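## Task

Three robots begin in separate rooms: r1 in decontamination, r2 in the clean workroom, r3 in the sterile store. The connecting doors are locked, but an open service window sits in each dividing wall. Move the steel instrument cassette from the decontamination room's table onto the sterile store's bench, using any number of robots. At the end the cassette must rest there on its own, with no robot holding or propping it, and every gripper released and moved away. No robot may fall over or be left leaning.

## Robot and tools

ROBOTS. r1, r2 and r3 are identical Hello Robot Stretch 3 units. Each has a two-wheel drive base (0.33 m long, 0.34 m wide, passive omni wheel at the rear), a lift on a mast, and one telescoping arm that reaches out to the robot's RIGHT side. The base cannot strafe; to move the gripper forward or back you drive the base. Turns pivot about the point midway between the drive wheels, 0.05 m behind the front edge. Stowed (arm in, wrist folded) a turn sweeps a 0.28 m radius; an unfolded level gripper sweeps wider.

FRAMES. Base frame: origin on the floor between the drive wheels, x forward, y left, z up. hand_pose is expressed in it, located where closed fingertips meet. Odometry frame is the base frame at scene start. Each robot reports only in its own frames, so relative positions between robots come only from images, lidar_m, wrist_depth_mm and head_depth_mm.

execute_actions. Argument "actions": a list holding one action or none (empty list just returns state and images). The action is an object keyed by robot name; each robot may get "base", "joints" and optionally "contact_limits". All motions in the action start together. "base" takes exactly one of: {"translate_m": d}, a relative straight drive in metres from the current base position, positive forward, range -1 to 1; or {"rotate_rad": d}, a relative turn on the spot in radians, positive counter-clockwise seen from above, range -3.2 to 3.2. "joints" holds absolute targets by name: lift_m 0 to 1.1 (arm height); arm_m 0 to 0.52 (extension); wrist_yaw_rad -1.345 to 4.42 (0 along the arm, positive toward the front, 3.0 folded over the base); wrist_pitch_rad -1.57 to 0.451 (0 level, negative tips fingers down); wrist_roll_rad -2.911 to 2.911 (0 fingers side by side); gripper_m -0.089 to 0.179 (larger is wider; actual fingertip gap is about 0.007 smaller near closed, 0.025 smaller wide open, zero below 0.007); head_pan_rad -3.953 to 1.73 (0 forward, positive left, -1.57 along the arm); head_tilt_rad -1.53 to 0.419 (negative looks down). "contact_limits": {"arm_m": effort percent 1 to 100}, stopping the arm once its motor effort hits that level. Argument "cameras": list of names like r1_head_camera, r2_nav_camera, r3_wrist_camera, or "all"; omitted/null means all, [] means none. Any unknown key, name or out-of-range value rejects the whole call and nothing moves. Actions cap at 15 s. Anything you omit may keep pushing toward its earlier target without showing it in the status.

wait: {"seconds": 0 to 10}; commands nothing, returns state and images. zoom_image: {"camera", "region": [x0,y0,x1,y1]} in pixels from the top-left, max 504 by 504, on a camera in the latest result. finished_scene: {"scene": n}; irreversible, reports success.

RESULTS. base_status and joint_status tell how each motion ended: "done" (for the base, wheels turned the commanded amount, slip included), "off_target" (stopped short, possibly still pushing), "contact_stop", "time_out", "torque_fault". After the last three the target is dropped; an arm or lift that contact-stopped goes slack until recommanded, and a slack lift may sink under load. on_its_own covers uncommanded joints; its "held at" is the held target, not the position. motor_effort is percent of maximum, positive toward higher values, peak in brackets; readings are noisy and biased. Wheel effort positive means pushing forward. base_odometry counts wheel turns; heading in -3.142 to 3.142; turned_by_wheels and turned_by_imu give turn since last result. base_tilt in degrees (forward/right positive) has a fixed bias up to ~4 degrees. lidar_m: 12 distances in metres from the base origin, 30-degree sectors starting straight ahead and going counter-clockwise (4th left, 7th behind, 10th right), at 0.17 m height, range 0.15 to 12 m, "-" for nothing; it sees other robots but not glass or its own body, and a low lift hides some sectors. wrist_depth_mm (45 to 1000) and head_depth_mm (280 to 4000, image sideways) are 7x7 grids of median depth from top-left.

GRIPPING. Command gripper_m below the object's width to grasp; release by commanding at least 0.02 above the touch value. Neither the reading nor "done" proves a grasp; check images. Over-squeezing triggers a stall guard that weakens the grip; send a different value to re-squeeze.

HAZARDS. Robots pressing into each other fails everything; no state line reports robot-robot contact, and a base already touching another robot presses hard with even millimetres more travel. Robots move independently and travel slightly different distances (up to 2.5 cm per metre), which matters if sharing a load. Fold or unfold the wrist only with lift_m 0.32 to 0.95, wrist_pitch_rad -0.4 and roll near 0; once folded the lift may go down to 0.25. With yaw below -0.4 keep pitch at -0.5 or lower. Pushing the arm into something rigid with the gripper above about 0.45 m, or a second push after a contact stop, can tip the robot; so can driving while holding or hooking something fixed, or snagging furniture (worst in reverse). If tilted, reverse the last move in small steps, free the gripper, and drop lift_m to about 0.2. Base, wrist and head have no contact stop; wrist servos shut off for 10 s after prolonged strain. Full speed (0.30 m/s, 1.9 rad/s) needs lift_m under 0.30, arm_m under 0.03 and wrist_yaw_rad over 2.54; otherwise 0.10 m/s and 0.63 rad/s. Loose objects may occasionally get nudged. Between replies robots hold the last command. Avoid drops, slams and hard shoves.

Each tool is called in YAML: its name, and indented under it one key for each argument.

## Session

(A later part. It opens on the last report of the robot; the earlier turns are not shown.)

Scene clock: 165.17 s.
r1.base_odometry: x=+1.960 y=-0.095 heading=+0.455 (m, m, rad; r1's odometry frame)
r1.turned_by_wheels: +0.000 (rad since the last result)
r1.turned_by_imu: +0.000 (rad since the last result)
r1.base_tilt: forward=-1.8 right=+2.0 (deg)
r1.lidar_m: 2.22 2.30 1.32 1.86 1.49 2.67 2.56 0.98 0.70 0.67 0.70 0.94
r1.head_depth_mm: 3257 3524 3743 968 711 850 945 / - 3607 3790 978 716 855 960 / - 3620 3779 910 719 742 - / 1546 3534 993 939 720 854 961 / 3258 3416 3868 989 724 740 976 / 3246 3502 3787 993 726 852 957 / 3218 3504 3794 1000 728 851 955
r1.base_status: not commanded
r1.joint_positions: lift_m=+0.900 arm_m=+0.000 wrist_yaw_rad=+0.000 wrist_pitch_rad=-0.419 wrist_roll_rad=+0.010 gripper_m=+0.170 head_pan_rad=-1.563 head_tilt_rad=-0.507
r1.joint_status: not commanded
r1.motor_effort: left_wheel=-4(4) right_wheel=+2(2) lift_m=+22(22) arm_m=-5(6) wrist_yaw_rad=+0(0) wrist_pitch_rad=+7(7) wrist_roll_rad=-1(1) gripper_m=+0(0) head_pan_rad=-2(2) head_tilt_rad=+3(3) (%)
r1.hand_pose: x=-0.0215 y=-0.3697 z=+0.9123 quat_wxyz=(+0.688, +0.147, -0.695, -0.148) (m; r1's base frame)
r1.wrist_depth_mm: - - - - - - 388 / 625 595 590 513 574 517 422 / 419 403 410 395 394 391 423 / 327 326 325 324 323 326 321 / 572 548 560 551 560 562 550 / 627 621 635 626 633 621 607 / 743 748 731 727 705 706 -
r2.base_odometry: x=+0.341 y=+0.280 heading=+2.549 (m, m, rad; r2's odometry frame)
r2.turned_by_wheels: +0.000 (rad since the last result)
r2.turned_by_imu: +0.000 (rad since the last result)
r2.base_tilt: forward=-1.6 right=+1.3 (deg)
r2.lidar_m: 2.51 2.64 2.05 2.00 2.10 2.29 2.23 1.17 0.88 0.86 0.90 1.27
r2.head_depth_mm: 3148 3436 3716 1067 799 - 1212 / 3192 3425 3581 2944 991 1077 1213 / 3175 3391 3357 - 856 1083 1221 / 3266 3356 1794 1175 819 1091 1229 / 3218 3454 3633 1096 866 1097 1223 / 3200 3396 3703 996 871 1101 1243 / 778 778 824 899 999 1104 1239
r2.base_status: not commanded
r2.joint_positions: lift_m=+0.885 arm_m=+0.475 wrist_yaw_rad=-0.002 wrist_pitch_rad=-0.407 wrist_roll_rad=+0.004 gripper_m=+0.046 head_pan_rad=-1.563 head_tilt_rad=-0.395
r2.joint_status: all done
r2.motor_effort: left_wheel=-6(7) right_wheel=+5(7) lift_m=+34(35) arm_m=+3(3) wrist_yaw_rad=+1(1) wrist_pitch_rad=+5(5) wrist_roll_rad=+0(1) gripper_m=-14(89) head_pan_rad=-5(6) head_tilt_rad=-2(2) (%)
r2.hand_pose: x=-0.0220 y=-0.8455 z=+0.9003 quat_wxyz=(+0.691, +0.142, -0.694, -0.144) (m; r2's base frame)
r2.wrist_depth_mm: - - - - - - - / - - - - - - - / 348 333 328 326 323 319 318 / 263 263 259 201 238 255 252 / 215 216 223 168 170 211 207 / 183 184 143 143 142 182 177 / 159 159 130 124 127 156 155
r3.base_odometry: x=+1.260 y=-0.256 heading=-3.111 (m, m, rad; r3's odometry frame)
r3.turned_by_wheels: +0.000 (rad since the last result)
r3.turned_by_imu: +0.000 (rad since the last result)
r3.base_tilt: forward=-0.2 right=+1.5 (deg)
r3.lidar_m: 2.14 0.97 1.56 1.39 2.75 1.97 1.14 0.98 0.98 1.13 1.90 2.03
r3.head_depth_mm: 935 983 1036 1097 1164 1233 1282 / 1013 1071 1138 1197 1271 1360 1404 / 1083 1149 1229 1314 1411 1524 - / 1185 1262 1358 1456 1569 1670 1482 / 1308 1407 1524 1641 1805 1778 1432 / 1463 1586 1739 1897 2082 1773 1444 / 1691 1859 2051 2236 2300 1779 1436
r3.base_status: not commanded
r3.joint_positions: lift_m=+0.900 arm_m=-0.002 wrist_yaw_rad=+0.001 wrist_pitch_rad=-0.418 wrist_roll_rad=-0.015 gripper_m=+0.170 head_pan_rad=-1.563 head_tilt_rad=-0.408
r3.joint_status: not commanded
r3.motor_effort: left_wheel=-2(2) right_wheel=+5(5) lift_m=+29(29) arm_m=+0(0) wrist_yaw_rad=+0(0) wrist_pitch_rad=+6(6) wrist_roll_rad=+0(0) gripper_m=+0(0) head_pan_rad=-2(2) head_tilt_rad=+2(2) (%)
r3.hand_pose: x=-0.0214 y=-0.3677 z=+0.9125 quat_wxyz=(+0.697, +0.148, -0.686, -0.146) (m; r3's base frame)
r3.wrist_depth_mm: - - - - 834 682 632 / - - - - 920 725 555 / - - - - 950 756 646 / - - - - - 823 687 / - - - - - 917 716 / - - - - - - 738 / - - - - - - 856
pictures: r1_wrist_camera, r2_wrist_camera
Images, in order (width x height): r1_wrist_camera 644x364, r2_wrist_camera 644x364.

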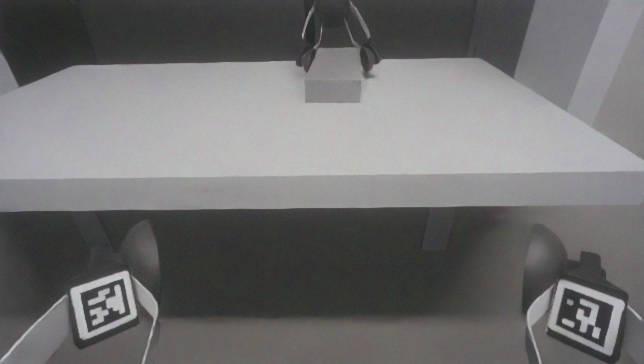

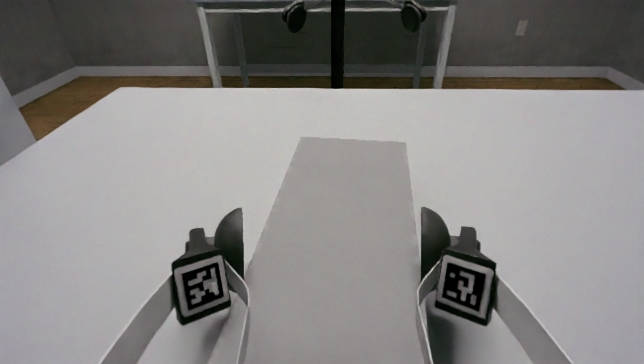

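execute_actions:
  actions:
    - {"r2":{"joints":{"gripper_m":0.04,"lift_m":0.93}}}
  cameras: []

execute_actions:
  actions:
    - {"r2":{"joints":{"arm_m":0.15,"lift_m":0.97}},"r3":{"base":{"translate_m":-0.17}}}
  cameras: ["r2_wrist_camera"]

execute_actions:
  actions:
    - {"r2":{"base":{"rotate_rad":1.36},"joints":{"arm_m":0.0}},"r3":{"base":{"rotate_rad":-0.8}}}
  cameras: []

execute_actions:
  actions:
    - {"r2":{"base":{"translate_m":1.0}}}
  cameras: []

execute_actions:
  actions:
    - {"r2":{"base":{"translate_m":0.34}}}
  cameras: []

execute_actions:
  actions:
    - {"r2":{"base":{"rotate_rad":1.81}}}
  cameras: ["r2_wrist_camera","r3_head_camera"]

Scene clock: 177.03 s.
r1.base_odometry: x=+1.960 y=-0.095 heading=+0.455 (m, m, rad; r1's odometry frame)
r1.turned_by_wheels: +0.000 (rad since the last result)
r1.turned_by_imu: +0.001 (rad since the last result)
r1.base_tilt: forward=-1.7 right=+2.0 (deg)
r1.lidar_m: 2.22 2.29 1.32 1.86 1.49 2.66 2.56 0.97 0.70 0.67 0.70 0.94
r1.head_depth_mm: 3254 3541 3737 973 713 851 945 / - 3625 3761 975 715 854 961 / - 3632 3742 870 718 743 - / 1538 1612 1779 892 720 852 959 / 3249 3359 3821 991 722 740 974 / 3253 3524 3812 991 725 852 957 / 3266 3505 3761 999 727 851 958
r1.base_status: not commanded
r1.joint_positions: lift_m=+0.900 arm_m=+0.000 wrist_yaw_rad=+0.000 wrist_pitch_rad=-0.419 wrist_roll_rad=+0.010 gripper_m=+0.170 head_pan_rad=-1.563 head_tilt_rad=-0.507
r1.joint_status: not commanded
r1.motor_effort: left_wheel=-5(5) right_wheel=+2(2) lift_m=+22(22) arm_m=-6(6) wrist_yaw_rad=+0(1) wrist_pitch_rad=+7(7) wrist_roll_rad=-1(1) gripper_m=+1(0) head_pan_rad=-2(3) head_tilt_rad=+2(4) (%)
r1.hand_pose: x=-0.0215 y=-0.3697 z=+0.9123 quat_wxyz=(+0.688, +0.147, -0.695, -0.148) (m; r1's base frame)
r1.wrist_depth_mm: - - - 591 - - 388 / 618 598 601 486 569 514 420 / 422 407 410 398 399 390 432 / 327 327 325 323 322 324 321 / 568 550 557 568 561 556 547 / 634 632 630 630 625 609 621 / 750 738 710 712 729 698 -
r2.base_odometry: x=+0.341 y=+0.280 heading=+2.549 (m, m, rad; r2's odometry frame)
r2.turned_by_wheels: +0.000 (rad since the last result)
r2.turned_by_imu: +0.000 (rad since the last result)
r2.base_tilt: forward=-1.6 right=+1.3 (deg)
r2.lidar_m: 2.51 2.63 2.05 2.00 2.10 2.30 2.23 1.17 0.88 0.86 0.90 1.27
r2.head_depth_mm: 3150 3473 3723 1148 - 1089 1209 / 3227 3460 3607 - 985 1084 1218 / 3211 3387 3373 929 853 1078 1218 / 3190 3311 1669 1097 864 1086 1229 / 3221 3458 3623 1104 865 1093 1230 / 3251 3524 3647 992 873 1100 1232 / 778 775 824 904 995 1099 1244
r2.base_status: not commanded
r2.joint_positions: lift_m=+0.930 arm_m=+0.475 wrist_yaw_rad=-0.002 wrist_pitch_rad=-0.430 wrist_roll_rad=+0.004 gripper_m=+0.041 head_pan_rad=-1.563 head_tilt_rad=-0.395
r2.joint_status: all done
r2.motor_effort: left_wheel=-6(6) right_wheel=+5(5) lift_m=+49(51) arm_m=+2(2) wrist_yaw_rad=+2(1) wrist_pitch_rad=+13(13) wrist_roll_rad=+1(1) gripper_m=-15(46) head_pan_rad=-5(4) head_tilt_rad=-3(2) (%)
r2.hand_pose: x=-0.0220 y=-0.8426 z=+0.9396 quat_wxyz=(+0.690, +0.150, -0.692, -0.152) (m; r2's base frame)
r2.wrist_depth_mm: - - - - - - - / - - - - - - - / - 406 404 395 386 391 384 / 316 324 319 321 311 313 312 / 270 267 277 187 197 258 260 / 227 229 144 144 142 225 223 / 200 200 121 117 120 194 195
r3.base_odometry: x=+1.260 y=-0.256 heading=-3.111 (m, m, rad; r3's odometry frame)
r3.turned_by_wheels: +0.000 (rad since the last result)
r3.turned_by_imu: +0.000 (rad since the last result)
r3.base_tilt: forward=-0.2 right=+1.5 (deg)
r3.lidar_m: 2.15 0.97 1.56 1.39 2.74 1.98 1.14 0.98 0.97 1.13 1.91 2.03
r3.head_depth_mm: 936 985 1039 1097 1157 1226 1293 / 1011 1070 1128 1202 1278 1365 1415 / 1085 1156 1226 1319 1407 1533 - / 1186 1259 1345 1452 1568 1663 1494 / 1306 1405 1524 1642 1800 1781 1451 / 1474 1599 1739 1904 2083 1792 1434 / 1681 1859 2059 2218 2303 1772 1432
r3.base_status: not commanded
r3.joint_positions: lift_m=+0.900 arm_m=-0.002 wrist_yaw_rad=+0.001 wrist_pitch_rad=-0.418 wrist_roll_rad=-0.015 gripper_m=+0.170 head_pan_rad=-1.563 head_tilt_rad=-0.408
r3.joint_status: not commanded
r3.motor_effort: left_wheel=-2(2) right_wheel=+5(5) lift_m=+29(29) arm_m=+0(0) wrist_yaw_rad=-1(0) wrist_pitch_rad=+6(6) wrist_roll_rad=+0(0) gripper_m=+1(1) head_pan_rad=-2(2) head_tilt_rad=+2(3) (%)
r3.hand_pose: x=-0.0214 y=-0.3677 z=+0.9125 quat_wxyz=(+0.697, +0.148, -0.686, -0.146) (m; r3's base frame)
r3.wrist_depth_mm: - - - 990 849 663 630 / - - - - 896 722 557 / - - - - 956 775 638 / - - - - - 831 675 / - - - - - 912 722 / - - - - - - 743 / - - - - - - 835
pictures: none
No camera images: the call's "cameras" was empty. Leave "cameras" out to get every camera's image.

Scene clock: 180.63 s.
r1.base_odometry: x=+1.960 y=-0.095 heading=+0.455 (m, m, rad; r1's odometry frame)
r1.turned_by_wheels: +0.000 (rad since the last result)
r1.turned_by_imu: +0.001 (rad since the last result)
r1.base_tilt: forward=-1.8 right=+2.0 (deg)
r1.lidar_m: 2.22 2.30 1.32 1.86 1.49 2.67 2.55 0.98 0.70 0.67 0.70 0.94
r1.head_depth_mm: 3236 3510 3762 969 713 850 946 / - 3598 3797 975 716 853 959 / - 3688 3802 934 718 742 - / 1552 1261 3788 984 721 850 959 / 3239 3523 3808 990 721 741 977 / 3261 3534 3808 993 726 852 956 / 3231 3499 3803 1003 728 851 953
r1.base_status: not commanded
r1.joint_positions: lift_m=+0.900 arm_m=+0.000 wrist_yaw_rad=+0.000 wrist_pitch_rad=-0.419 wrist_roll_rad=+0.010 gripper_m=+0.170 head_pan_rad=-1.563 head_tilt_rad=-0.507
r1.joint_status: not commanded
r1.motor_effort: left_wheel=-5(4) right_wheel=+2(2) lift_m=+22(22) arm_m=-5(5) wrist_yaw_rad=+1(1) wrist_pitch_rad=+7(7) wrist_roll_rad=-1(1) gripper_m=+0(0) head_pan_rad=-2(3) head_tilt_rad=+3(3) (%)
r1.hand_pose: x=-0.0215 y=-0.3697 z=+0.9123 quat_wxyz=(+0.688, +0.147, -0.695, -0.148) (m; r1's base frame)
r1.wrist_depth_mm: - - - - - - 387 / 613 604 592 510 575 497 420 / 419 409 408 394 391 385 425 / 333 328 323 325 322 323 323 / 561 549 557 559 562 559 558 / 635 637 618 625 625 630 604 / 765 739 728 709 716 718 -
r2.base_odometry: x=+0.341 y=+0.280 heading=+2.549 (m, m, rad; r2's odometry frame)
r2.turned_by_wheels: +0.000 (rad since the last result)
r2.turned_by_imu: +0.000 (rad since the last result)
r2.base_tilt: forward=-1.6 right=+1.3 (deg)
r2.lidar_m: 2.50 2.63 2.06 2.00 2.10 2.30 2.23 1.17 0.88 0.86 0.90 1.27
r2.head_depth_mm: 3197 3456 3671 3621 - 1095 1210 / 3188 3411 3632 3679 - 1099 1207 / 3221 3414 3515 3584 - 1125 1215 / 3236 3325 1787 1169 863 1106 1225 / 3215 3429 3635 1103 865 1094 1237 / 3235 3530 3647 998 877 1095 1238 / 781 776 822 901 993 1106 1248
r2.base_status: not commanded
r2.joint_positions: lift_m=+0.970 arm_m=+0.150 wrist_yaw_rad=-0.002 wrist_pitch_rad=-0.412 wrist_roll_rad=+0.004 gripper_m=+0.040 head_pan_rad=-1.563 head_tilt_rad=-0.396
r2.joint_status: all done
r2.motor_effort: left_wheel=-4(12) right_wheel=+4(13) lift_m=+46(52) arm_m=-2(3) wrist_yaw_rad=+1(9) wrist_pitch_rad=+7(14) wrist_roll_rad=+0(1) gripper_m=+0(15) head_pan_rad=-3(4) head_tilt_rad=-2(2) (%)
r2.hand_pose: x=-0.0219 y=-0.5203 z=+0.9838 quat_wxyz=(+0.691, +0.144, -0.693, -0.146) (m; r2's base frame)
r2.wrist_depth_mm: 433 480 - - - - - / 480 476 694 678 677 663 - / 523 507 500 466 500 494 487 / 578 410 397 382 390 391 388 / 665 650 634 615 604 594 585 / 749 731 - 706 - 650 648 / 891 869 856 814 794 773 760
r3.base_odometry: x=+1.430 y=-0.251 heading=-3.111 (m, m, rad; r3's odometry frame)
r3.turned_by_wheels: +0.000 (rad since the last result)
r3.turned_by_imu: -0.001 (rad since the last result)
r3.base_tilt: forward=-0.2 right=+1.5 (deg)
r3.lidar_m: 2.29 1.13 1.68 1.38 2.62 1.74 1.00 0.86 0.86 0.99 1.67 2.16
r3.head_depth_mm: 818 860 907 952 909 1073 1121 / 882 934 987 1046 1118 1192 1261 / 963 1016 1085 1163 1237 1339 - / 1055 1128 1207 1291 1399 1528 1490 / 1131 1214 1312 1424 1571 1670 1443 / 1275 1376 1499 1653 1817 1780 1447 / 1443 1587 1766 1971 2129 1782 1443
r3.base_status: done
r3.joint_positions: lift_m=+0.900 arm_m=-0.002 wrist_yaw_rad=+0.001 wrist_pitch_rad=-0.418 wrist_roll_rad=-0.015 gripper_m=+0.170 head_pan_rad=-1.563 head_tilt_rad=-0.408
r3.joint_status: not commanded
r3.motor_effort: left_wheel=-2(8) right_wheel=+5(5) lift_m=+29(30) arm_m=+0(1) wrist_yaw_rad=+0(0) wrist_pitch_rad=+6(6) wrist_roll_rad=+0(0) gripper_m=+1(0) head_pan_rad=-3(2) head_tilt_rad=+3(2) (%)
r3.hand_pose: x=-0.0214 y=-0.3677 z=+0.9125 quat_wxyz=(+0.697, +0.148, -0.686, -0.146) (m; r3's base frame)
r3.wrist_depth_mm: - - - 886 704 648 - / - - - 961 744 582 557 / - - - - 807 616 431 / - - - - 907 684 573 / - - - - 984 767 630 / - - - - - 818 609 / - - - - - 909 703
pictures: r2_wrist_camera
Images, in order (width x height): r2_wrist_camera 644x364.

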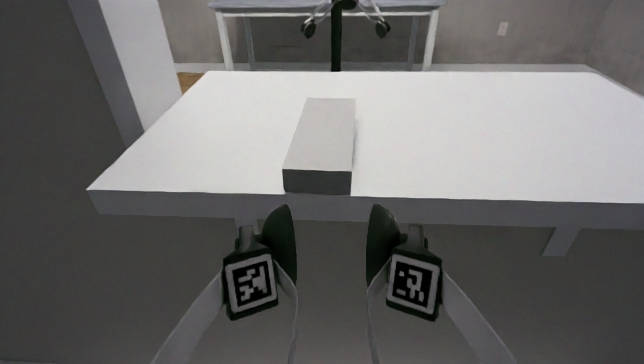

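Scene clock: 183.77 s.
r1.base_odometry: x=+1.960 y=-0.095 heading=+0.455 (m, m, rad; r1's odometry frame)
r1.turned_by_wheels: +0.000 (rad since the last result)
r1.turned_by_imu: +0.001 (rad since the last result)
r1.base_tilt: forward=-1.7 right=+2.0 (deg)
r1.lidar_m: 2.22 2.30 1.32 1.86 1.49 2.67 2.55 0.97 0.70 0.67 0.69 0.94
r1.head_depth_mm: 3234 3475 3751 971 713 850 944 / - 3604 3732 976 715 853 960 / - 3587 3777 930 717 742 - / 2979 3551 3848 986 719 852 960 / 3173 3379 3759 991 723 741 978 / 3239 3510 3783 992 725 847 957 / 3249 3520 3803 999 728 852 958
r1.base_status: not commanded
r1.joint_positions: lift_m=+0.900 arm_m=+0.000 wrist_yaw_rad=+0.000 wrist_pitch_rad=-0.419 wrist_roll_rad=+0.010 gripper_m=+0.170 head_pan_rad=-1.563 head_tilt_rad=-0.507
r1.joint_status: not commanded
r1.motor_effort: left_wheel=-4(4) right_wheel=+2(2) lift_m=+22(22) arm_m=-5(5) wrist_yaw_rad=+1(0) wrist_pitch_rad=+7(7) wrist_roll_rad=-1(1) gripper_m=+0(0) head_pan_rad=-2(3) head_tilt_rad=+3(3) (%)
r1.hand_pose: x=-0.0215 y=-0.3697 z=+0.9123 quat_wxyz=(+0.688, +0.147, -0.695, -0.148) (m; r1's base frame)
r1.wrist_depth_mm: - - - - - - 387 / 617 622 600 499 568 513 420 / 417 409 403 403 395 391 429 / 330 326 325 328 326 323 323 / 576 564 551 558 553 554 556 / 638 638 628 625 629 623 613 / 766 742 725 719 714 726 -
r2.base_odometry: x=+0.341 y=+0.280 heading=-2.374 (m, m, rad; r2's odometry frame)
r2.turned_by_wheels: +1.360 (rad since the last result)
r2.turned_by_imu: +1.352 (rad since the last result)
r2.base_tilt: forward=-1.7 right=+1.3 (deg)
r2.lidar_m: 2.00 2.02 2.46 2.23 1.48 0.94 0.86 0.86 1.06 2.04 2.52 2.20
r2.head_depth_mm: 1509 1557 1603 1680 1736 - - / 1894 1974 2083 2173 2090 1762 - / 2166 2346 2534 2729 2215 - - / 2130 2318 2486 2677 2184 1627 1343 / 2133 2250 2459 2665 2206 1670 1348 / 2087 2239 2418 2586 2215 1683 1349 / 2020 2187 2365 2549 2223 1676 1353
r2.base_status: done
r2.joint_positions: lift_m=+0.970 arm_m=+0.000 wrist_yaw_rad=-0.002 wrist_pitch_rad=-0.412 wrist_roll_rad=+0.004 gripper_m=+0.040 head_pan_rad=-1.563 head_tilt_rad=-0.396
r2.joint_status: all done
r2.motor_effort: left_wheel=-5(12) right_wheel=+4(9) lift_m=+46(46) arm_m=-2(2) wrist_yaw_rad=+1(1) wrist_pitch_rad=+7(7) wrist_roll_rad=+1(0) gripper_m=+0(0) head_pan_rad=-4(4) head_tilt_rad=-2(2) (%)
r2.hand_pose: x=-0.0219 y=-0.3704 z=+0.9838 quat_wxyz=(+0.691, +0.144, -0.693, -0.146) (m; r2's base frame)
r2.wrist_depth_mm: - - - - - - 800 / - - - - - - 826 / - - - - - - 837 / - - - - - - 850 / - - - - - - 845 / - - - - - - 897 / - - - - - - 897
r3.base_odometry: x=+1.430 y=-0.251 heading=+2.372 (m, m, rad; r3's odometry frame)
r3.turned_by_wheels: -0.800 (rad since the last result)
r3.turned_by_imu: -0.793 (rad since the last result)
r3.base_tilt: forward=-0.2 right=+1.5 (deg)
r3.lidar_m: 2.16 2.23 1.12 1.68 1.38 2.73 2.62 1.25 0.89 0.86 0.88 1.19
r3.head_depth_mm: 3381 3577 3911 1141 865 1043 1130 / 3363 - 3863 1136 864 1041 1134 / 3374 - 3885 1133 862 1046 - / 3408 3635 3911 1124 857 1042 1136 / 3385 3607 3873 1117 855 1044 1149 / 3417 3585 3870 1109 852 1048 1156 / 3363 3612 3870 1112 850 1048 1157
r3.base_status: done
r3.joint_positions: lift_m=+0.900 arm_m=-0.002 wrist_yaw_rad=+0.001 wrist_pitch_rad=-0.418 wrist_roll_rad=-0.015 gripper_m=+0.170 head_pan_rad=-1.563 head_tilt_rad=-0.408
r3.joint_status: not commanded
r3.motor_effort: left_wheel=+4(9) right_wheel=-5(9) lift_m=+29(29) arm_m=+0(1) wrist_yaw_rad=-1(0) wrist_pitch_rad=+6(6) wrist_roll_rad=+0(1) gripper_m=+1(0) head_pan_rad=-2(2) head_tilt_rad=+1(2) (%)
r3.hand_pose: x=-0.0214 y=-0.3677 z=+0.9125 quat_wxyz=(+0.697, +0.148, -0.686, -0.146) (m; r3's base frame)
r3.wrist_depth_mm: 567 - - - - 778 558 / 599 634 630 605 587 576 605 / 569 496 499 497 659 676 665 / 738 750 739 727 745 727 741 / 802 799 803 813 840 832 849 / 902 935 958 950 941 935 924 / - - - - - - -
pictures: none
No camera images: the call's "cameras" was empty. Leave "cameras" out to get every camera's image.

Scene clock: 194.73 s.
r1.base_odometry: x=+1.960 y=-0.095 heading=+0.455 (m, m, rad; r1's odometry frame)
r1.turned_by_wheels: +0.000 (rad since the last result)
r1.turned_by_imu: +0.003 (rad since the last result)
r1.base_tilt: forward=-1.8 right=+2.0 (deg)
r1.lidar_m: 2.22 2.30 1.32 1.86 1.49 2.67 2.55 0.97 0.70 0.67 0.70 0.94
r1.head_depth_mm: 3254 3507 3752 971 713 851 945 / - 3624 3717 974 715 854 963 / - 3548 3729 930 718 742 - / 3241 3561 3761 986 721 851 961 / 3255 3492 3782 990 723 742 978 / 3235 3542 3809 994 727 849 959 / 3239 3520 3784 1001 727 852 954
r1.base_status: not commanded
r1.joint_positions: lift_m=+0.900 arm_m=+0.000 wrist_yaw_rad=+0.000 wrist_pitch_rad=-0.419 wrist_roll_rad=+0.010 gripper_m=+0.170 head_pan_rad=-1.563 head_tilt_rad=-0.507
r1.joint_status: not commanded
r1.motor_effort: left_wheel=-4(5) right_wheel=+2(2) lift_m=+22(22) arm_m=-6(6) wrist_yaw_rad=+0(1) wrist_pitch_rad=+7(7) wrist_roll_rad=-1(1) gripper_m=+0(0) head_pan_rad=-3(2) head_tilt_rad=+3(4) (%)
r1.hand_pose: x=-0.0215 y=-0.3697 z=+0.9123 quat_wxyz=(+0.688, +0.147, -0.695, -0.148) (m; r1's base frame)
r1.wrist_depth_mm: - - - - - - 391 / 615 599 595 512 566 511 416 / 416 411 406 399 393 385 434 / 328 328 324 324 322 324 323 / 563 565 555 558 560 558 557 / 617 633 634 635 628 635 614 / 739 734 719 735 718 722 -
r2.base_odometry: x=-0.379 y=-0.414 heading=-2.374 (m, m, rad; r2's odometry frame)
r2.turned_by_wheels: +0.000 (rad since the last result)
r2.turned_by_imu: +0.005 (rad since the last result)
r2.base_tilt: forward=-1.6 right=+1.3 (deg)
r2.lidar_m: 1.02 1.02 1.26 2.40 2.42 2.02 1.84 1.85 2.25 2.34 1.72 1.12
r2.head_depth_mm: 2126 2282 2496 2673 2195 - - / 2084 2245 2449 2628 2150 1766 - / 2032 2194 2409 2586 2220 - - / 2003 2156 2334 2549 2209 1628 1339 / 1976 2119 2298 2501 2216 1676 1345 / 1938 2089 2284 2411 2239 1670 1350 / 1918 2040 2222 2366 2246 1704 1360
r2.base_status: done
r2.joint_positions: lift_m=+0.970 arm_m=+0.000 wrist_yaw_rad=-0.002 wrist_pitch_rad=-0.412 wrist_roll_rad=+0.004 gripper_m=+0.040 head_pan_rad=-1.563 head_tilt_rad=-0.396
r2.joint_status: not commanded
r2.motor_effort: left_wheel=-6(7) right_wheel=+4(8) lift_m=+46(45) arm_m=-1(2) wrist_yaw_rad=+2(1) wrist_pitch_rad=+7(7) wrist_roll_rad=+1(1) gripper_m=+0(0) head_pan_rad=-4(4) head_tilt_rad=-2(2) (%)
r2.hand_pose: x=-0.0219 y=-0.3704 z=+0.9838 quat_wxyz=(+0.691, +0.144, -0.693, -0.146) (m; r2's base frame)
r2.wrist_depth_mm: - - - - - - - / - - - - - - - / - - - - - - - / - - - - - - - / - - - - - - - / - - - - - - - / - - - - - - -
r3.base_odometry: x=+1.430 y=-0.251 heading=+2.372 (m, m, rad; r3's odometry frame)
r3.turned_by_wheels: +0.000 (rad since the last result)
r3.turned_by_imu: +0.001 (rad since the last result)
r3.base_tilt: forward=-0.2 right=+1.5 (deg)
r3.lidar_m: 2.15 2.23 1.13 1.67 1.39 2.74 2.62 1.25 0.90 0.86 0.88 1.19
r3.head_depth_mm: 3364 3615 3908 1131 865 1040 1129 / 3339 3665 3835 1130 862 1039 1133 / 3374 - 3827 1126 860 1043 - / 3380 3612 3875 1125 859 1045 1137 / 3405 3682 3915 1120 856 1043 1153 / 3365 3580 3852 1112 851 1045 1156 / 3443 3612 3871 1108 849 1045 1161
r3.base_status: not commanded
r3.joint_positions: lift_m=+0.900 arm_m=-0.002 wrist_yaw_rad=+0.001 wrist_pitch_rad=-0.418 wrist_roll_rad=-0.015 gripper_m=+0.170 head_pan_rad=-1.563 head_tilt_rad=-0.408
r3.joint_status: not commanded
r3.motor_effort: left_wheel=+4(4) right_wheel=-5(4) lift_m=+29(29) arm_m=+0(0) wrist_yaw_rad=-1(1) wrist_pitch_rad=+6(6) wrist_roll_rad=+0(0) gripper_m=+1(0) head_pan_rad=-3(2) head_tilt_rad=+2(1) (%)
r3.hand_pose: x=-0.0214 y=-0.3677 z=+0.9125 quat_wxyz=(+0.697, +0.148, -0.686, -0.146) (m; r3's base frame)
r3.wrist_depth_mm: 574 - - - - 780 566 / 604 634 611 599 588 567 596 / 572 492 504 493 677 671 676 / 736 725 738 738 738 733 732 / 824 807 818 823 844 827 823 / 933 921 932 937 952 901 907 / - - - - - - -
pictures: none
No camera images: the call's "cameras" was empty. Leave "cameras" out to get every camera's image.

Scene clock: 199.10 s.
r1.base_odometry: x=+1.960 y=-0.095 heading=+0.455 (m, m, rad; r1's odometry frame)
r1.turned_by_wheels: +0.000 (rad since the last result)
r1.turned_by_imu: +0.001 (rad since the last result)
r1.base_tilt: forward=-1.8 right=+2.0 (deg)
r1.lidar_m: 2.22 2.30 1.32 1.86 1.49 2.66 2.55 0.97 0.70 0.67 0.69 0.94
r1.head_depth_mm: 3264 3496 3752 969 714 850 946 / - 3568 3758 977 715 855 960 / - 3598 3726 931 717 743 - / 3249 3562 3775 984 721 853 957 / 3244 3513 3783 989 724 743 979 / 3217 3543 3831 993 725 854 957 / 3255 3513 3833 997 728 850 956
r1.base_status: not commanded
r1.joint_positions: lift_m=+0.900 arm_m=+0.000 wrist_yaw_rad=+0.000 wrist_pitch_rad=-0.419 wrist_roll_rad=+0.010 gripper_m=+0.170 head_pan_rad=-1.563 head_tilt_rad=-0.507
r1.joint_status: not commanded
r1.motor_effort: left_wheel=-5(4) right_wheel=+2(2) lift_m=+22(22) arm_m=-6(5) wrist_yaw_rad=+0(0) wrist_pitch_rad=+7(7) wrist_roll_rad=-1(1) gripper_m=+0(0) head_pan_rad=-3(3) head_tilt_rad=+3(3) (%)
r1.hand_pose: x=-0.0215 y=-0.3697 z=+0.9123 quat_wxyz=(+0.688, +0.147, -0.695, -0.148) (m; r1's base frame)
r1.wrist_depth_mm: - - - - - - 385 / 623 606 621 519 570 511 417 / 419 412 404 399 393 383 430 / 326 328 324 325 325 324 322 / 566 545 556 561 560 555 554 / 632 640 638 623 618 628 604 / 744 751 716 701 726 726 -
r2.base_odometry: x=-0.623 y=-0.650 heading=-2.374 (m, m, rad; r2's odometry frame)
r2.turned_by_wheels: +0.000 (rad since the last result)
r2.turned_by_imu: +0.002 (rad since the last result)
r2.base_tilt: forward=-1.6 right=+1.3 (deg)
r2.lidar_m: 0.68 0.69 0.85 1.69 2.47 2.38 2.17 2.19 2.52 2.29 1.17 0.75
r2.head_depth_mm: 2087 2243 2411 2635 2199 - - / 2050 2212 2364 2597 2175 1775 - / 2002 2115 2322 2557 2193 - - / 1970 2117 2283 2476 2205 1631 1349 / 1921 2091 2204 2436 2220 1679 1341 / 1910 2019 2218 2393 2210 1671 1351 / 1857 2004 2143 2335 2227 1696 1356
r2.base_status: done
r2.joint_positions: lift_m=+0.970 arm_m=+0.000 wrist_yaw_rad=-0.002 wrist_pitch_rad=-0.412 wrist_roll_rad=+0.004 gripper_m=+0.040 head_pan_rad=-1.563 head_tilt_rad=-0.396
r2.joint_status: not commanded
r2.motor_effort: left_wheel=-6(7) right_wheel=+4(9) lift_m=+46(46) arm_m=-2(1) wrist_yaw_rad=+1(1) wrist_pitch_rad=+7(7) wrist_roll_rad=+1(0) gripper_m=+0(0) head_pan_rad=-3(5) head_tilt_rad=-2(2) (%)
r2.hand_pose: x=-0.0219 y=-0.3704 z=+0.9838 quat_wxyz=(+0.691, +0.144, -0.693, -0.146) (m; r2's base frame)
r2.wrist_depth_mm: - - - - - - - / - - - - - - - / - - - - - - - / - - - - - - - / - - - - - - - / - - - - - - - / - - - - - - -
r3.base_odometry: x=+1.430 y=-0.251 heading=+2.372 (m, m, rad; r3's odometry frame)
r3.turned_by_wheels: +0.000 (rad since the last result)
r3.turned_by_imu: +0.000 (rad since the last result)
r3.base_tilt: forward=-0.3 right=+1.5 (deg)
r3.lidar_m: 2.15 2.23 1.12 1.68 1.39 2.73 2.62 1.25 0.90 0.86 0.88 1.19
r3.head_depth_mm: 3314 3614 3856 1135 867 1046 1134 / 3334 3706 3800 1134 864 1040 1130 / 3323 3547 3887 1125 861 1042 - / 3387 3526 3853 1127 858 1043 1138 / 3375 3633 3836 1118 852 1046 1150 / 3392 3628 3869 1113 854 1047 1159 / 3345 3612 3828 1111 846 1044 1155
r3.base_status: not commanded
r3.joint_positions: lift_m=+0.900 arm_m=-0.002 wrist_yaw_rad=+0.001 wrist_pitch_rad=-0.418 wrist_roll_rad=-0.015 gripper_m=+0.170 head_pan_rad=-1.563 head_tilt_rad=-0.408
r3.joint_status: not commanded
r3.motor_effort: left_wheel=+4(4) right_wheel=-4(5) lift_m=+29(29) arm_m=+0(0) wrist_yaw_rad=+0(1) wrist_pitch_rad=+6(6) wrist_roll_rad=+0(0) gripper_m=+1(0) head_pan_rad=-2(2) head_tilt_rad=+2(3) (%)
r3.hand_pose: x=-0.0214 y=-0.3677 z=+0.9125 quat_wxyz=(+0.697, +0.148, -0.686, -0.146) (m; r3's base frame)
r3.wrist_depth_mm: 567 - - - - 773 564 / 591 632 615 583 585 566 596 / 578 495 500 502 679 671 670 / 735 726 731 750 738 742 757 / 798 808 819 826 823 796 812 / 901 939 895 937 925 936 902 / - - - - - - -
pictures: none
No camera images: the call's "cameras" was empty. Leave "cameras" out to get every camera's image.

Scene clock: 202.90 s.
r1.base_odometry: x=+1.960 y=-0.095 heading=+0.455 (m, m, rad; r1's odometry frame)
r1.turned_by_wheels: +0.000 (rad since the last result)
r1.turned_by_imu: +0.001 (rad since the last result)
r1.base_tilt: forward=-1.7 right=+2.0 (deg)
r1.lidar_m: 2.22 2.29 1.32 1.86 1.49 2.67 2.55 0.98 0.70 0.67 0.69 0.94
r1.head_depth_mm: 3277 3469 3799 972 712 852 947 / - 3594 3804 977 716 855 959 / 3224 3611 3771 927 718 742 - / 3347 3612 3790 983 720 856 960 / 3281 3512 3783 990 724 741 977 / 3266 3508 3819 994 726 852 959 / 3254 3521 3757 999 728 851 960
r1.base_status: not commanded
r1.joint_positions: lift_m=+0.900 arm_m=+0.000 wrist_yaw_rad=+0.000 wrist_pitch_rad=-0.419 wrist_roll_rad=+0.010 gripper_m=+0.170 head_pan_rad=-1.563 head_tilt_rad=-0.507
r1.joint_status: not commanded
r1.motor_effort: left_wheel=-5(4) right_wheel=+2(2) lift_m=+22(21) arm_m=-6(5) wrist_yaw_rad=+0(0) wrist_pitch_rad=+7(7) wrist_roll_rad=-1(1) gripper_m=+0(0) head_pan_rad=-2(2) head_tilt_rad=+3(3) (%)
r1.hand_pose: x=-0.0215 y=-0.3697 z=+0.9123 quat_wxyz=(+0.688, +0.147, -0.695, -0.148) (m; r1's base frame)
r1.wrist_depth_mm: - - - - - - 388 / 614 606 599 507 562 511 420 / 413 413 402 399 393 391 425 / 326 327 325 326 320 321 325 / 570 547 556 559 559 545 545 / 628 634 631 627 625 629 608 / 763 754 712 705 714 727 -
r2.base_odometry: x=-0.623 y=-0.650 heading=-0.565 (m, m, rad; r2's odometry frame)
r2.turned_by_wheels: +1.810 (rad since the last result)
r2.turned_by_imu: +1.800 (rad since the last result)
r2.base_tilt: forward=-1.6 right=+1.3 (deg)
r2.lidar_m: 2.45 2.62 2.21 2.17 2.32 2.33 1.96 0.89 0.70 0.69 0.73 1.07
r2.head_depth_mm: 3003 3232 3468 2969 747 - - / 3043 3198 3433 3180 733 625 - / 3074 3206 2627 3030 754 - - / 3045 3367 3481 3216 743 874 976 / 3055 3286 3485 3274 748 875 989 / 3112 3320 2669 798 751 885 990 / 581 614 658 726 800 895 1010
r2.base_status: done
r2.joint_positions: lift_m=+0.970 arm_m=+0.000 wrist_yaw_rad=-0.002 wrist_pitch_rad=-0.412 wrist_roll_rad=+0.004 gripper_m=+0.040 head_pan_rad=-1.563 head_tilt_rad=-0.396
r2.joint_status: not commanded
r2.motor_effort: left_wheel=-5(11) right_wheel=+4(9) lift_m=+46(45) arm_m=-2(1) wrist_yaw_rad=+2(0) wrist_pitch_rad=+7(7) wrist_roll_rad=+0(0) gripper_m=+1(0) head_pan_rad=-5(4) head_tilt_rad=-2(2) (%)
r2.hand_pose: x=-0.0219 y=-0.3704 z=+0.9838 quat_wxyz=(+0.691, +0.144, -0.693, -0.146) (m; r2's base frame)
r2.wrist_depth_mm: 429 428 - - - - - / 479 466 663 672 689 - - / 520 509 518 507 499 491 490 / 596 535 400 404 400 394 392 / 665 636 395 376 363 356 344 / 778 734 - 659 - 614 592 / 941 864 823 813 711 694 664
r3.base_odometry: x=+1.430 y=-0.251 heading=+2.372 (m, m, rad; r3's odometry frame)
r3.turned_by_wheels: +0.000 (rad since the last result)
r3.turned_by_imu: +0.000 (rad since the last result)
r3.base_tilt: forward=-0.3 right=+1.6 (deg)
r3.lidar_m: 2.15 2.23 1.12 1.68 1.38 2.73 2.63 1.25 0.90 0.86 0.88 1.19
r3.head_depth_mm: 3369 3554 3899 1134 869 1042 1136 / 3371 - 3805 1136 862 1041 1132 / 3332 1610 3914 1133 858 1048 - / 3398 3485 3850 1126 857 1042 1138 / 3378 3616 3885 1124 855 1040 1158 / 3363 3608 3863 1118 854 1045 1159 / 3349 3633 3787 1113 851 1050 1155
r3.base_status: not commanded
r3.joint_positions: lift_m=+0.900 arm_m=-0.002 wrist_yaw_rad=+0.001 wrist_pitch_rad=-0.418 wrist_roll_rad=-0.015 gripper_m=+0.170 head_pan_rad=-1.563 head_tilt_rad=-0.408
r3.joint_status: not commanded
r3.motor_effort: left_wheel=+4(4) right_wheel=-5(5) lift_m=+29(29) arm_m=+1(0) wrist_yaw_rad=+0(1) wrist_pitch_rad=+6(6) wrist_roll_rad=+0(0) gripper_m=+0(0) head_pan_rad=-2(2) head_tilt_rad=+3(3) (%)
r3.hand_pose: x=-0.0214 y=-0.3677 z=+0.9125 quat_wxyz=(+0.697, +0.148, -0.686, -0.146) (m; r3's base frame)
r3.wrist_depth_mm: 564 - - - - 782 559 / 596 652 613 593 592 562 606 / 568 490 506 490 673 678 669 / 740 718 744 738 762 740 753 / 818 808 828 831 832 834 832 / 913 916 932 925 901 953 930 / - - - - - - -
pictures: r2_wrist_camera, r3_head_camera (sideways: a quarter turn clockwise sets it upright)
Images, in order (width x height): r2_wrist_camera 644x364, r3_head_camera 896x504.

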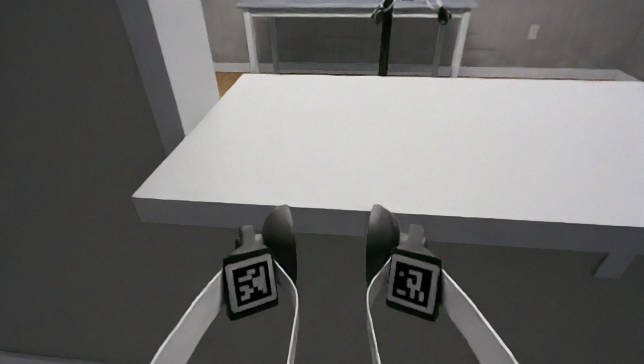

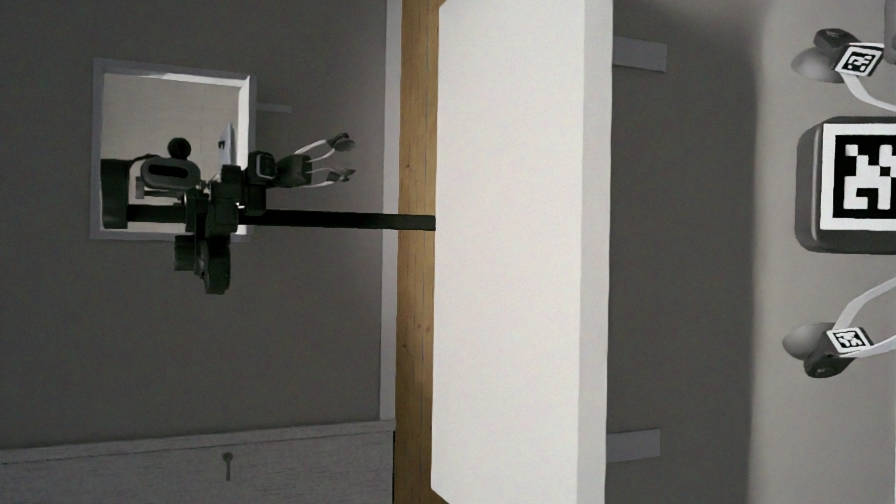

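execute_actions:
  actions:
    - {"r2":{"base":{"rotate_rad":-1.81},"joints":{"gripper_m":0.17,"lift_m":0.89}}}
  cameras: []

execute_actions:
  actions:
    - {"r2":{"base":{"translate_m":-1.0}}}
  cameras: []

execute_actions:
  actions:
    - {"r2":{"base":{"translate_m":-0.32}}}
  cameras: []

execute_actions:
  actions:
    - {"r2":{"base":{"rotate_rad":-1.4},"joints":{"arm_m":0.25}}}
  cameras: ["r2_wrist_camera"]

Scene clock: 212.77 s.
r1.base_odometry: x=+1.960 y=-0.095 heading=+0.455 (m, m, rad; r1's odometry frame)
r1.turned_by_wheels: +0.000 (rad since the last result)
r1.turned_by_imu: +0.002 (rad since the last result)
r1.base_tilt: forward=-1.7 right=+1.9 (deg)
r1.lidar_m: 2.22 2.30 1.32 1.86 1.49 2.66 2.55 0.97 0.70 0.67 0.69 0.94
r1.head_depth_mm: 3251 3524 3771 973 712 849 943 / - 3573 3769 975 715 854 962 / - 3581 3746 931 718 744 - / 3269 3551 3754 983 721 851 958 / 3252 3534 3790 991 723 743 976 / 3276 3499 3819 996 726 852 957 / 3282 3503 3780 1001 729 852 957
r1.base_status: not commanded
r1.joint_positions: lift_m=+0.900 arm_m=+0.000 wrist_yaw_rad=+0.000 wrist_pitch_rad=-0.419 wrist_roll_rad=+0.010 gripper_m=+0.170 head_pan_rad=-1.563 head_tilt_rad=-0.507
r1.joint_status: not commanded
r1.motor_effort: left_wheel=-6(5) right_wheel=+2(2) lift_m=+22(22) arm_m=-6(7) wrist_yaw_rad=+1(0) wrist_pitch_rad=+7(7) wrist_roll_rad=-2(1) gripper_m=+0(0) head_pan_rad=-3(3) head_tilt_rad=+3(2) (%)
r1.hand_pose: x=-0.0215 y=-0.3697 z=+0.9123 quat_wxyz=(+0.688, +0.147, -0.695, -0.148) (m; r1's base frame)
r1.wrist_depth_mm: - - - - - - 385 / 605 614 587 509 574 522 423 / 418 415 404 398 391 391 417 / 329 329 328 325 325 321 322 / 565 544 551 557 547 558 560 / 637 631 627 623 620 640 598 / 740 738 711 714 715 709 -
r2.base_odometry: x=-0.623 y=-0.650 heading=-2.374 (m, m, rad; r2's odometry frame)
r2.turned_by_wheels: -1.810 (rad since the last result)
r2.turned_by_imu: -1.799 (rad since the last result)
r2.base_tilt: forward=-1.7 right=+1.3 (deg)
r2.lidar_m: 0.69 0.69 0.85 1.69 2.46 2.38 2.17 2.18 2.52 2.29 1.17 0.75
r2.head_depth_mm: 2077 2231 2409 2644 2177 1651 1401 / 2037 2201 2368 2603 2180 1642 1335 / 2006 2164 2326 2536 2169 1673 - / 1961 2137 2285 2480 2176 1664 1342 / 1937 2052 2242 2434 2191 1661 1315 / 1905 2030 2198 2374 2202 1670 1349 / 1861 1997 2170 2328 2231 1689 1356
r2.base_status: done
r2.joint_positions: lift_m=+0.890 arm_m=+0.000 wrist_yaw_rad=-0.002 wrist_pitch_rad=-0.411 wrist_roll_rad=+0.004 gripper_m=+0.170 head_pan_rad=-1.563 head_tilt_rad=-0.396
r2.joint_status: all done
r2.motor_effort: left_wheel=+4(10) right_wheel=-4(7) lift_m=+33(44) arm_m=-2(2) wrist_yaw_rad=+1(1) wrist_pitch_rad=+7(7) wrist_roll_rad=+1(1) gripper_m=+0(84) head_pan_rad=-4(4) head_tilt_rad=-2(2) (%)
r2.hand_pose: x=-0.0219 y=-0.3704 z=+0.9044 quat_wxyz=(+0.691, +0.144, -0.693, -0.146) (m; r2's base frame)
r2.wrist_depth_mm: - - - - - - - / - - - - - - - / - - - - - - - / - - - - - - - / - - - - - - - / 969 - - - - - - / - - - - - - -
r3.base_odometry: x=+1.430 y=-0.251 heading=+2.372 (m, m, rad; r3's odometry frame)
r3.turned_by_wheels: +0.000 (rad since the last result)
r3.turned_by_imu: +0.001 (rad since the last result)
r3.base_tilt: forward=-0.2 right=+1.6 (deg)
r3.lidar_m: 2.16 2.23 1.12 1.68 1.39 2.73 2.62 1.24 0.89 0.86 0.88 1.19
r3.head_depth_mm: 3357 3578 3864 1139 867 1044 1141 / 3330 3654 3780 1134 866 1045 1140 / 3333 - 3838 1128 863 1045 - / 3372 3618 3864 1126 860 1045 1136 / 3406 3594 3819 1119 856 1047 1156 / 3353 3635 3871 1111 852 1047 1153 / 3345 3612 3864 1109 853 1046 1160
r3.base_status: not commanded
r3.joint_positions: lift_m=+0.900 arm_m=-0.002 wrist_yaw_rad=+0.001 wrist_pitch_rad=-0.418 wrist_roll_rad=-0.015 gripper_m=+0.170 head_pan_rad=-1.563 head_tilt_rad=-0.408
r3.joint_status: not commanded
r3.motor_effort: left_wheel=+4(4) right_wheel=-5(4) lift_m=+29(29) arm_m=+0(0) wrist_yaw_rad=-1(1) wrist_pitch_rad=+6(6) wrist_roll_rad=+0(0) gripper_m=+0(1) head_pan_rad=-2(2) head_tilt_rad=+3(3) (%)
r3.hand_pose: x=-0.0214 y=-0.3677 z=+0.9125 quat_wxyz=(+0.697, +0.148, -0.686, -0.146) (m; r3's base frame)
r3.wrist_depth_mm: 565 - - - - 814 567 / 601 628 613 601 576 577 600 / 578 503 491 499 679 653 661 / 735 753 748 732 742 750 749 / 821 784 802 826 841 816 837 / 909 931 923 962 932 950 905 / - - - - - - -
pictures: none
No camera images: the call's "cameras" was empty. Leave "cameras" out to get every camera's image.

Scene clock: 224.23 s.
r1.base_odometry: x=+1.960 y=-0.095 heading=+0.455 (m, m, rad; r1's odometry frame)
r1.turned_by_wheels: +0.000 (rad since the last result)
r1.turned_by_imu: +0.003 (rad since the last result)
r1.base_tilt: forward=-1.8 right=+1.9 (deg)
r1.lidar_m: 2.22 2.29 1.32 1.86 1.49 2.66 2.56 0.97 0.70 0.67 0.70 0.94
r1.head_depth_mm: 3262 3547 3769 972 713 851 944 / - 3579 3773 976 715 854 965 / - 3668 3730 930 718 742 - / 2993 3509 3761 981 721 853 959 / 3256 3511 3762 991 722 742 976 / 3264 3520 3805 992 725 853 960 / 3228 3499 3824 996 728 852 957
r1.base_status: not commanded
r1.joint_positions: lift_m=+0.900 arm_m=+0.000 wrist_yaw_rad=+0.000 wrist_pitch_rad=-0.419 wrist_roll_rad=+0.010 gripper_m=+0.170 head_pan_rad=-1.563 head_tilt_rad=-0.507
r1.joint_status: not commanded
r1.motor_effort: left_wheel=-4(5) right_wheel=+2(2) lift_m=+22(22) arm_m=-5(5) wrist_yaw_rad=+1(2) wrist_pitch_rad=+7(7) wrist_roll_rad=-1(1) gripper_m=+0(0) head_pan_rad=-3(2) head_tilt_rad=+3(3) (%)
r1.hand_pose: x=-0.0215 y=-0.3697 z=+0.9123 quat_wxyz=(+0.688, +0.147, -0.695, -0.148) (m; r1's base frame)
r1.wrist_depth_mm: - - - - - - 389 / 606 604 589 510 567 510 412 / 412 411 404 406 390 390 428 / 327 325 326 327 322 322 327 / 577 561 566 563 564 561 555 / 638 629 640 636 615 630 607 / 738 750 737 724 716 708 -
r2.base_odometry: x=+0.096 y=+0.044 heading=-2.374 (m, m, rad; r2's odometry frame)
r2.turned_by_wheels: +0.000 (rad since the last result)
r2.turned_by_imu: -0.003 (rad since the last result)
r2.base_tilt: forward=-1.7 right=+1.3 (deg)
r2.lidar_m: 1.67 1.68 2.06 2.29 2.05 1.31 1.19 1.20 1.47 2.46 2.47 1.83
r2.head_depth_mm: 2127 2208 2251 2372 2171 1654 1402 / 2188 2339 2568 2739 2149 1644 1330 / 2125 2301 2487 2699 2184 1666 - / 2094 2240 2435 2675 2201 1665 1350 / 2081 2207 2408 2647 2206 1672 1305 / 2037 2164 2372 2548 2218 1690 1346 / 1980 2144 2313 2460 2245 1680 1360
r2.base_status: done
r2.joint_positions: lift_m=+0.890 arm_m=+0.000 wrist_yaw_rad=-0.002 wrist_pitch_rad=-0.411 wrist_roll_rad=+0.004 gripper_m=+0.170 head_pan_rad=-1.563 head_tilt_rad=-0.396
r2.joint_status: not commanded
r2.motor_effort: left_wheel=+4(6) right_wheel=-3(11) lift_m=+34(34) arm_m=-2(2) wrist_yaw_rad=+1(0) wrist_pitch_rad=+7(7) wrist_roll_rad=+1(1) gripper_m=+0(0) head_pan_rad=-4(3) head_tilt_rad=-2(2) (%)
r2.hand_pose: x=-0.0219 y=-0.3704 z=+0.9044 quat_wxyz=(+0.691, +0.144, -0.693, -0.146) (m; r2's base frame)
r2.wrist_depth_mm: - - - - - - - / - - - - - - - / - - - - - - - / - - - - - - - / - - - - - - - / - - - - - - - / - - - - - - -
r3.base_odometry: x=+1.430 y=-0.251 heading=+2.372 (m, m, rad; r3's odometry frame)
r3.turned_by_wheels: +0.000 (rad since the last result)
r3.turned_by_imu: +0.001 (rad since the last result)
r3.base_tilt: forward=-0.3 right=+1.6 (deg)
r3.lidar_m: 2.15 2.22 1.12 1.68 1.38 2.73 2.62 1.24 0.90 0.86 0.88 1.19
r3.head_depth_mm: 3342 3567 3856 1140 866 1044 1135 / 3328 - 3896 1133 863 1042 1135 / 3375 - 3884 1126 859 1043 - / 3386 3614 3803 1121 856 1046 1135 / 3373 3621 3914 1116 856 1043 1148 / 3389 3607 3860 1115 852 1049 1153 / 3342 3586 3868 1108 849 1047 1160
r3.base_status: not commanded
r3.joint_positions: lift_m=+0.900 arm_m=-0.002 wrist_yaw_rad=+0.001 wrist_pitch_rad=-0.418 wrist_roll_rad=-0.015 gripper_m=+0.170 head_pan_rad=-1.563 head_tilt_rad=-0.408
r3.joint_status: not commanded
r3.motor_effort: left_wheel=+4(4) right_wheel=-6(5) lift_m=+29(29) arm_m=+0(0) wrist_yaw_rad=-1(1) wrist_pitch_rad=+6(6) wrist_roll_rad=+0(0) gripper_m=+1(1) head_pan_rad=-2(2) head_tilt_rad=+3(2) (%)
r3.hand_pose: x=-0.0214 y=-0.3677 z=+0.9125 quat_wxyz=(+0.697, +0.148, -0.686, -0.146) (m; r3's base frame)
r3.wrist_depth_mm: 569 - - - - 787 565 / 597 626 602 597 586 569 613 / 568 492 495 498 661 675 694 / 738 742 742 733 730 741 739 / 820 809 818 805 830 824 815 / 913 934 946 931 984 934 904 / - - - - - - -
pictures: none
No camera images: the call's "cameras" was empty. Leave "cameras" out to get every camera's image.

Scene clock: 228.90 s.
r1.base_odometry: x=+1.960 y=-0.095 heading=+0.455 (m, m, rad; r1's odometry frame)
r1.turned_by_wheels: +0.000 (rad since the last result)
r1.turned_by_imu: +0.001 (rad since the last result)
r1.base_tilt: forward=-1.8 right=+1.9 (deg)
r1.lidar_m: 2.23 2.30 1.32 1.86 1.49 2.67 2.55 0.98 0.71 0.67 0.70 0.94
r1.head_depth_mm: 3264 3505 3785 971 713 853 946 / - 3626 3737 980 716 854 961 / - 3616 3746 930 718 743 - / 2974 3591 3790 983 720 852 957 / 3171 3407 3747 988 721 741 974 / 3250 3508 3762 996 726 852 958 / 3236 3485 3812 998 728 852 955
r1.base_status: not commanded
r1.joint_positions: lift_m=+0.900 arm_m=+0.000 wrist_yaw_rad=+0.000 wrist_pitch_rad=-0.419 wrist_roll_rad=+0.010 gripper_m=+0.170 head_pan_rad=-1.563 head_tilt_rad=-0.507
r1.joint_status: not commanded
r1.motor_effort: left_wheel=-5(5) right_wheel=+2(2) lift_m=+21(22) arm_m=-6(5) wrist_yaw_rad=+0(1) wrist_pitch_rad=+7(7) wrist_roll_rad=-1(2) gripper_m=+1(0) head_pan_rad=-2(2) head_tilt_rad=+3(2) (%)
r1.hand_pose: x=-0.0215 y=-0.3697 z=+0.9123 quat_wxyz=(+0.688, +0.147, -0.695, -0.148) (m; r1's base frame)
r1.wrist_depth_mm: - - - - - - 385 / 623 608 601 515 574 511 421 / 416 411 402 402 395 388 425 / 331 328 327 326 324 323 321 / 568 554 557 562 551 551 554 / 629 622 637 630 619 632 596 / 749 745 746 714 715 719 -
r2.base_odometry: x=+0.327 y=+0.266 heading=-2.374 (m, m, rad; r2's odometry frame)
r2.turned_by_wheels: +0.000 (rad since the last result)
r2.turned_by_imu: -0.001 (rad since the last result)
r2.base_tilt: forward=-1.6 right=+1.3 (deg)
r2.lidar_m: 1.98 2.00 2.44 2.24 1.51 0.96 0.88 0.88 1.08 2.09 2.51 2.18
r2.head_depth_mm: 1540 1586 1643 1720 1782 1653 1406 / 1938 2028 2111 2250 2063 1645 1333 / 2180 2348 2533 2701 2174 1644 - / 2130 2274 2515 2701 2176 1668 1342 / 2107 2253 2460 2669 2185 1687 1313 / 2084 2214 2424 2605 2222 1657 1342 / 2040 2165 2337 2559 2245 1684 1353
r2.base_status: done
r2.joint_positions: lift_m=+0.890 arm_m=+0.000 wrist_yaw_rad=-0.002 wrist_pitch_rad=-0.411 wrist_roll_rad=+0.004 gripper_m=+0.170 head_pan_rad=-1.563 head_tilt_rad=-0.396
r2.joint_status: not commanded
r2.motor_effort: left_wheel=+4(6) right_wheel=-3(8) lift_m=+34(33) arm_m=-2(2) wrist_yaw_rad=+2(1) wrist_pitch_rad=+7(7) wrist_roll_rad=+1(1) gripper_m=+0(0) head_pan_rad=-3(3) head_tilt_rad=-2(3) (%)
r2.hand_pose: x=-0.0219 y=-0.3704 z=+0.9044 quat_wxyz=(+0.691, +0.144, -0.693, -0.146) (m; r2's base frame)
r2.wrist_depth_mm: - - - - - - 826 / - - - - - - 859 / - - - - - - 864 / - - - - - - 884 / - - - - - - 863 / - - - - - - 826 / - - - - - - 958
r3.base_odometry: x=+1.430 y=-0.251 heading=+2.372 (m, m, rad; r3's odometry frame)
r3.turned_by_wheels: +0.000 (rad since the last result)
r3.turned_by_imu: +0.001 (rad since the last result)
r3.base_tilt: forward=-0.2 right=+1.5 (deg)
r3.lidar_m: 2.16 2.23 1.12 1.68 1.39 2.74 2.63 1.25 0.89 0.86 0.88 1.19
r3.head_depth_mm: 3361 3567 3896 1139 868 1043 1133 / 3378 - 3855 1137 862 1041 1134 / 3356 - 3908 1122 861 1042 - / 3337 3611 3887 1124 860 1044 1132 / 3411 3585 3842 1125 856 1045 1153 / 3405 3573 3889 1118 852 1051 1154 / 3343 3572 3869 1113 848 1045 1158
r3.base_status: not commanded
r3.joint_positions: lift_m=+0.900 arm_m=-0.002 wrist_yaw_rad=+0.001 wrist_pitch_rad=-0.418 wrist_roll_rad=-0.015 gripper_m=+0.170 head_pan_rad=-1.563 head_tilt_rad=-0.408
r3.joint_status: not commanded
r3.motor_effort: left_wheel=+4(4) right_wheel=-5(4) lift_m=+29(29) arm_m=+0(0) wrist_yaw_rad=-1(0) wrist_pitch_rad=+6(6) wrist_roll_rad=+0(0) gripper_m=+0(0) head_pan_rad=-2(2) head_tilt_rad=+2(2) (%)
r3.hand_pose: x=-0.0214 y=-0.3677 z=+0.9125 quat_wxyz=(+0.697, +0.148, -0.686, -0.146) (m; r3's base frame)
r3.wrist_depth_mm: 560 - - - - 780 559 / 608 645 610 602 589 564 605 / 566 495 495 492 686 672 673 / 736 743 739 742 718 751 744 / 822 795 831 827 823 842 827 / 951 973 943 958 942 936 918 / - - - - - - -
pictures: none
No camera images: the call's "cameras" was empty. Leave "cameras" out to get every camera's image.

Scene clock: 232.07 s.
r1.base_odometry: x=+1.960 y=-0.095 heading=+0.455 (m, m, rad; r1's odometry frame)
r1.turned_by_wheels: +0.000 (rad since the last result)
r1.turned_by_imu: +0.001 (rad since the last result)
r1.base_tilt: forward=-1.7 right=+2.0 (deg)
r1.lidar_m: 2.22 2.29 1.32 1.86 1.49 2.67 2.56 0.98 0.70 0.67 0.69 0.94
r1.head_depth_mm: 3231 3518 3801 972 713 852 945 / - 3631 3768 976 714 854 962 / - 3623 3767 930 718 743 - / 2957 1674 1229 984 720 853 959 / 3244 3356 3813 989 724 741 974 / 3246 3501 3805 996 725 853 960 / 3255 3516 3758 999 730 852 955
r1.base_status: not commanded
r1.joint_positions: lift_m=+0.900 arm_m=+0.000 wrist_yaw_rad=+0.000 wrist_pitch_rad=-0.419 wrist_roll_rad=+0.010 gripper_m=+0.170 head_pan_rad=-1.563 head_tilt_rad=-0.507
r1.joint_status: not commanded
r1.motor_effort: left_wheel=-5(4) right_wheel=+2(2) lift_m=+22(22) arm_m=-5(5) wrist_yaw_rad=+0(1) wrist_pitch_rad=+7(7) wrist_roll_rad=-1(2) gripper_m=+0(1) head_pan_rad=-2(2) head_tilt_rad=+3(3) (%)
r1.hand_pose: x=-0.0215 y=-0.3697 z=+0.9123 quat_wxyz=(+0.688, +0.147, -0.695, -0.148) (m; r1's base frame)
r1.wrist_depth_mm: - - - - - - 384 / 612 600 596 505 576 526 421 / 416 411 408 399 393 389 423 / 330 327 329 323 330 324 320 / 569 557 576 566 557 551 562 / 637 624 632 621 627 619 606 / 754 746 733 729 710 708 -
r2.base_odometry: x=+0.327 y=+0.266 heading=+2.509 (m, m, rad; r2's odometry frame)
r2.turned_by_wheels: -1.400 (rad since the last result)
r2.turned_by_imu: -1.391 (rad since the last result)
r2.base_tilt: forward=-1.7 right=+1.4 (deg)
r2.lidar_m: 2.50 2.60 2.05 1.98 2.05 2.32 2.24 1.24 0.91 0.88 0.91 1.24
r2.head_depth_mm: 3267 3446 3709 1066 842 - 1245 / 3231 3479 3712 1145 - 1140 1236 / 3247 3505 3640 1161 - 1131 1237 / 3206 1618 2919 1093 1003 1127 1240 / 3233 3399 3708 1100 996 1111 1241 / 3193 3511 3582 1107 1002 1114 1236 / 3142 868 851 909 984 1108 1247
r2.base_status: done
r2.joint_positions: lift_m=+0.890 arm_m=+0.250 wrist_yaw_rad=-0.002 wrist_pitch_rad=-0.411 wrist_roll_rad=+0.004 gripper_m=+0.170 head_pan_rad=-1.563 head_tilt_rad=-0.396
r2.joint_status: all done
r2.motor_effort: left_wheel=+3(10) right_wheel=-3(7) lift_m=+33(34) arm_m=+3(3) wrist_yaw_rad=+1(1) wrist_pitch_rad=+6(7) wrist_roll_rad=+1(1) gripper_m=+0(0) head_pan_rad=-4(4) head_tilt_rad=-2(2) (%)
r2.hand_pose: x=-0.0219 y=-0.6200 z=+0.9044 quat_wxyz=(+0.691, +0.144, -0.693, -0.146) (m; r2's base frame)
r2.wrist_depth_mm: 381 - - - - - - / 386 468 466 398 452 441 437 / 348 346 307 297 332 330 328 / 284 281 276 278 275 275 270 / 522 521 513 502 502 501 495 / 589 589 585 570 574 578 544 / 703 693 692 674 670 659 658
r3.base_odometry: x=+1.430 y=-0.251 heading=+2.372 (m, m, rad; r3's odometry frame)
r3.turned_by_wheels: +0.000 (rad since the last result)
r3.turned_by_imu: +0.000 (rad since the last result)
r3.base_tilt: forward=-0.2 right=+1.6 (deg)
r3.lidar_m: 2.16 2.23 1.12 1.68 1.39 2.74 2.62 1.25 0.90 0.86 0.88 1.19
r3.head_depth_mm: 3383 3602 3867 1138 869 1040 1134 / 3385 3661 3862 1131 863 1040 1134 / 3371 - 3837 1127 861 1045 - / 3401 3663 3844 1126 861 1043 1141 / 3392 3598 3855 1116 855 1047 1153 / 3358 3608 3899 1117 852 1040 1153 / 3323 3590 3853 1107 852 1047 1159
r3.base_status: not commanded
r3.joint_positions: lift_m=+0.900 arm_m=-0.002 wrist_yaw_rad=+0.001 wrist_pitch_rad=-0.418 wrist_roll_rad=-0.015 gripper_m=+0.170 head_pan_rad=-1.563 head_tilt_rad=-0.408
r3.joint_status: not commanded
r3.motor_effort: left_wheel=+4(4) right_wheel=-4(5) lift_m=+29(29) arm_m=+0(0) wrist_yaw_rad=+0(0) wrist_pitch_rad=+6(6) wrist_roll_rad=+0(0) gripper_m=+1(1) head_pan_rad=-2(2) head_tilt_rad=+2(3) (%)
r3.hand_pose: x=-0.0214 y=-0.3677 z=+0.9125 quat_wxyz=(+0.697, +0.148, -0.686, -0.146) (m; r3's base frame)
r3.wrist_depth_mm: 567 - - - - 808 573 / 601 641 606 607 601 565 598 / 569 497 492 502 661 670 674 / 727 724 740 758 729 728 746 / 803 819 835 807 844 823 819 / 953 947 926 932 947 958 915 / - - - - - - -
pictures: r2_wrist_camera
Images, in order (width x height): r2_wrist_camera 644x364.

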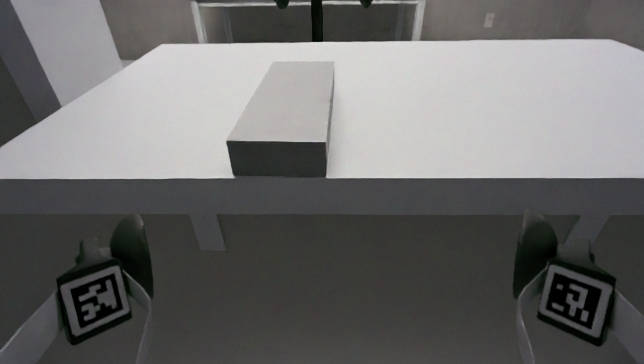

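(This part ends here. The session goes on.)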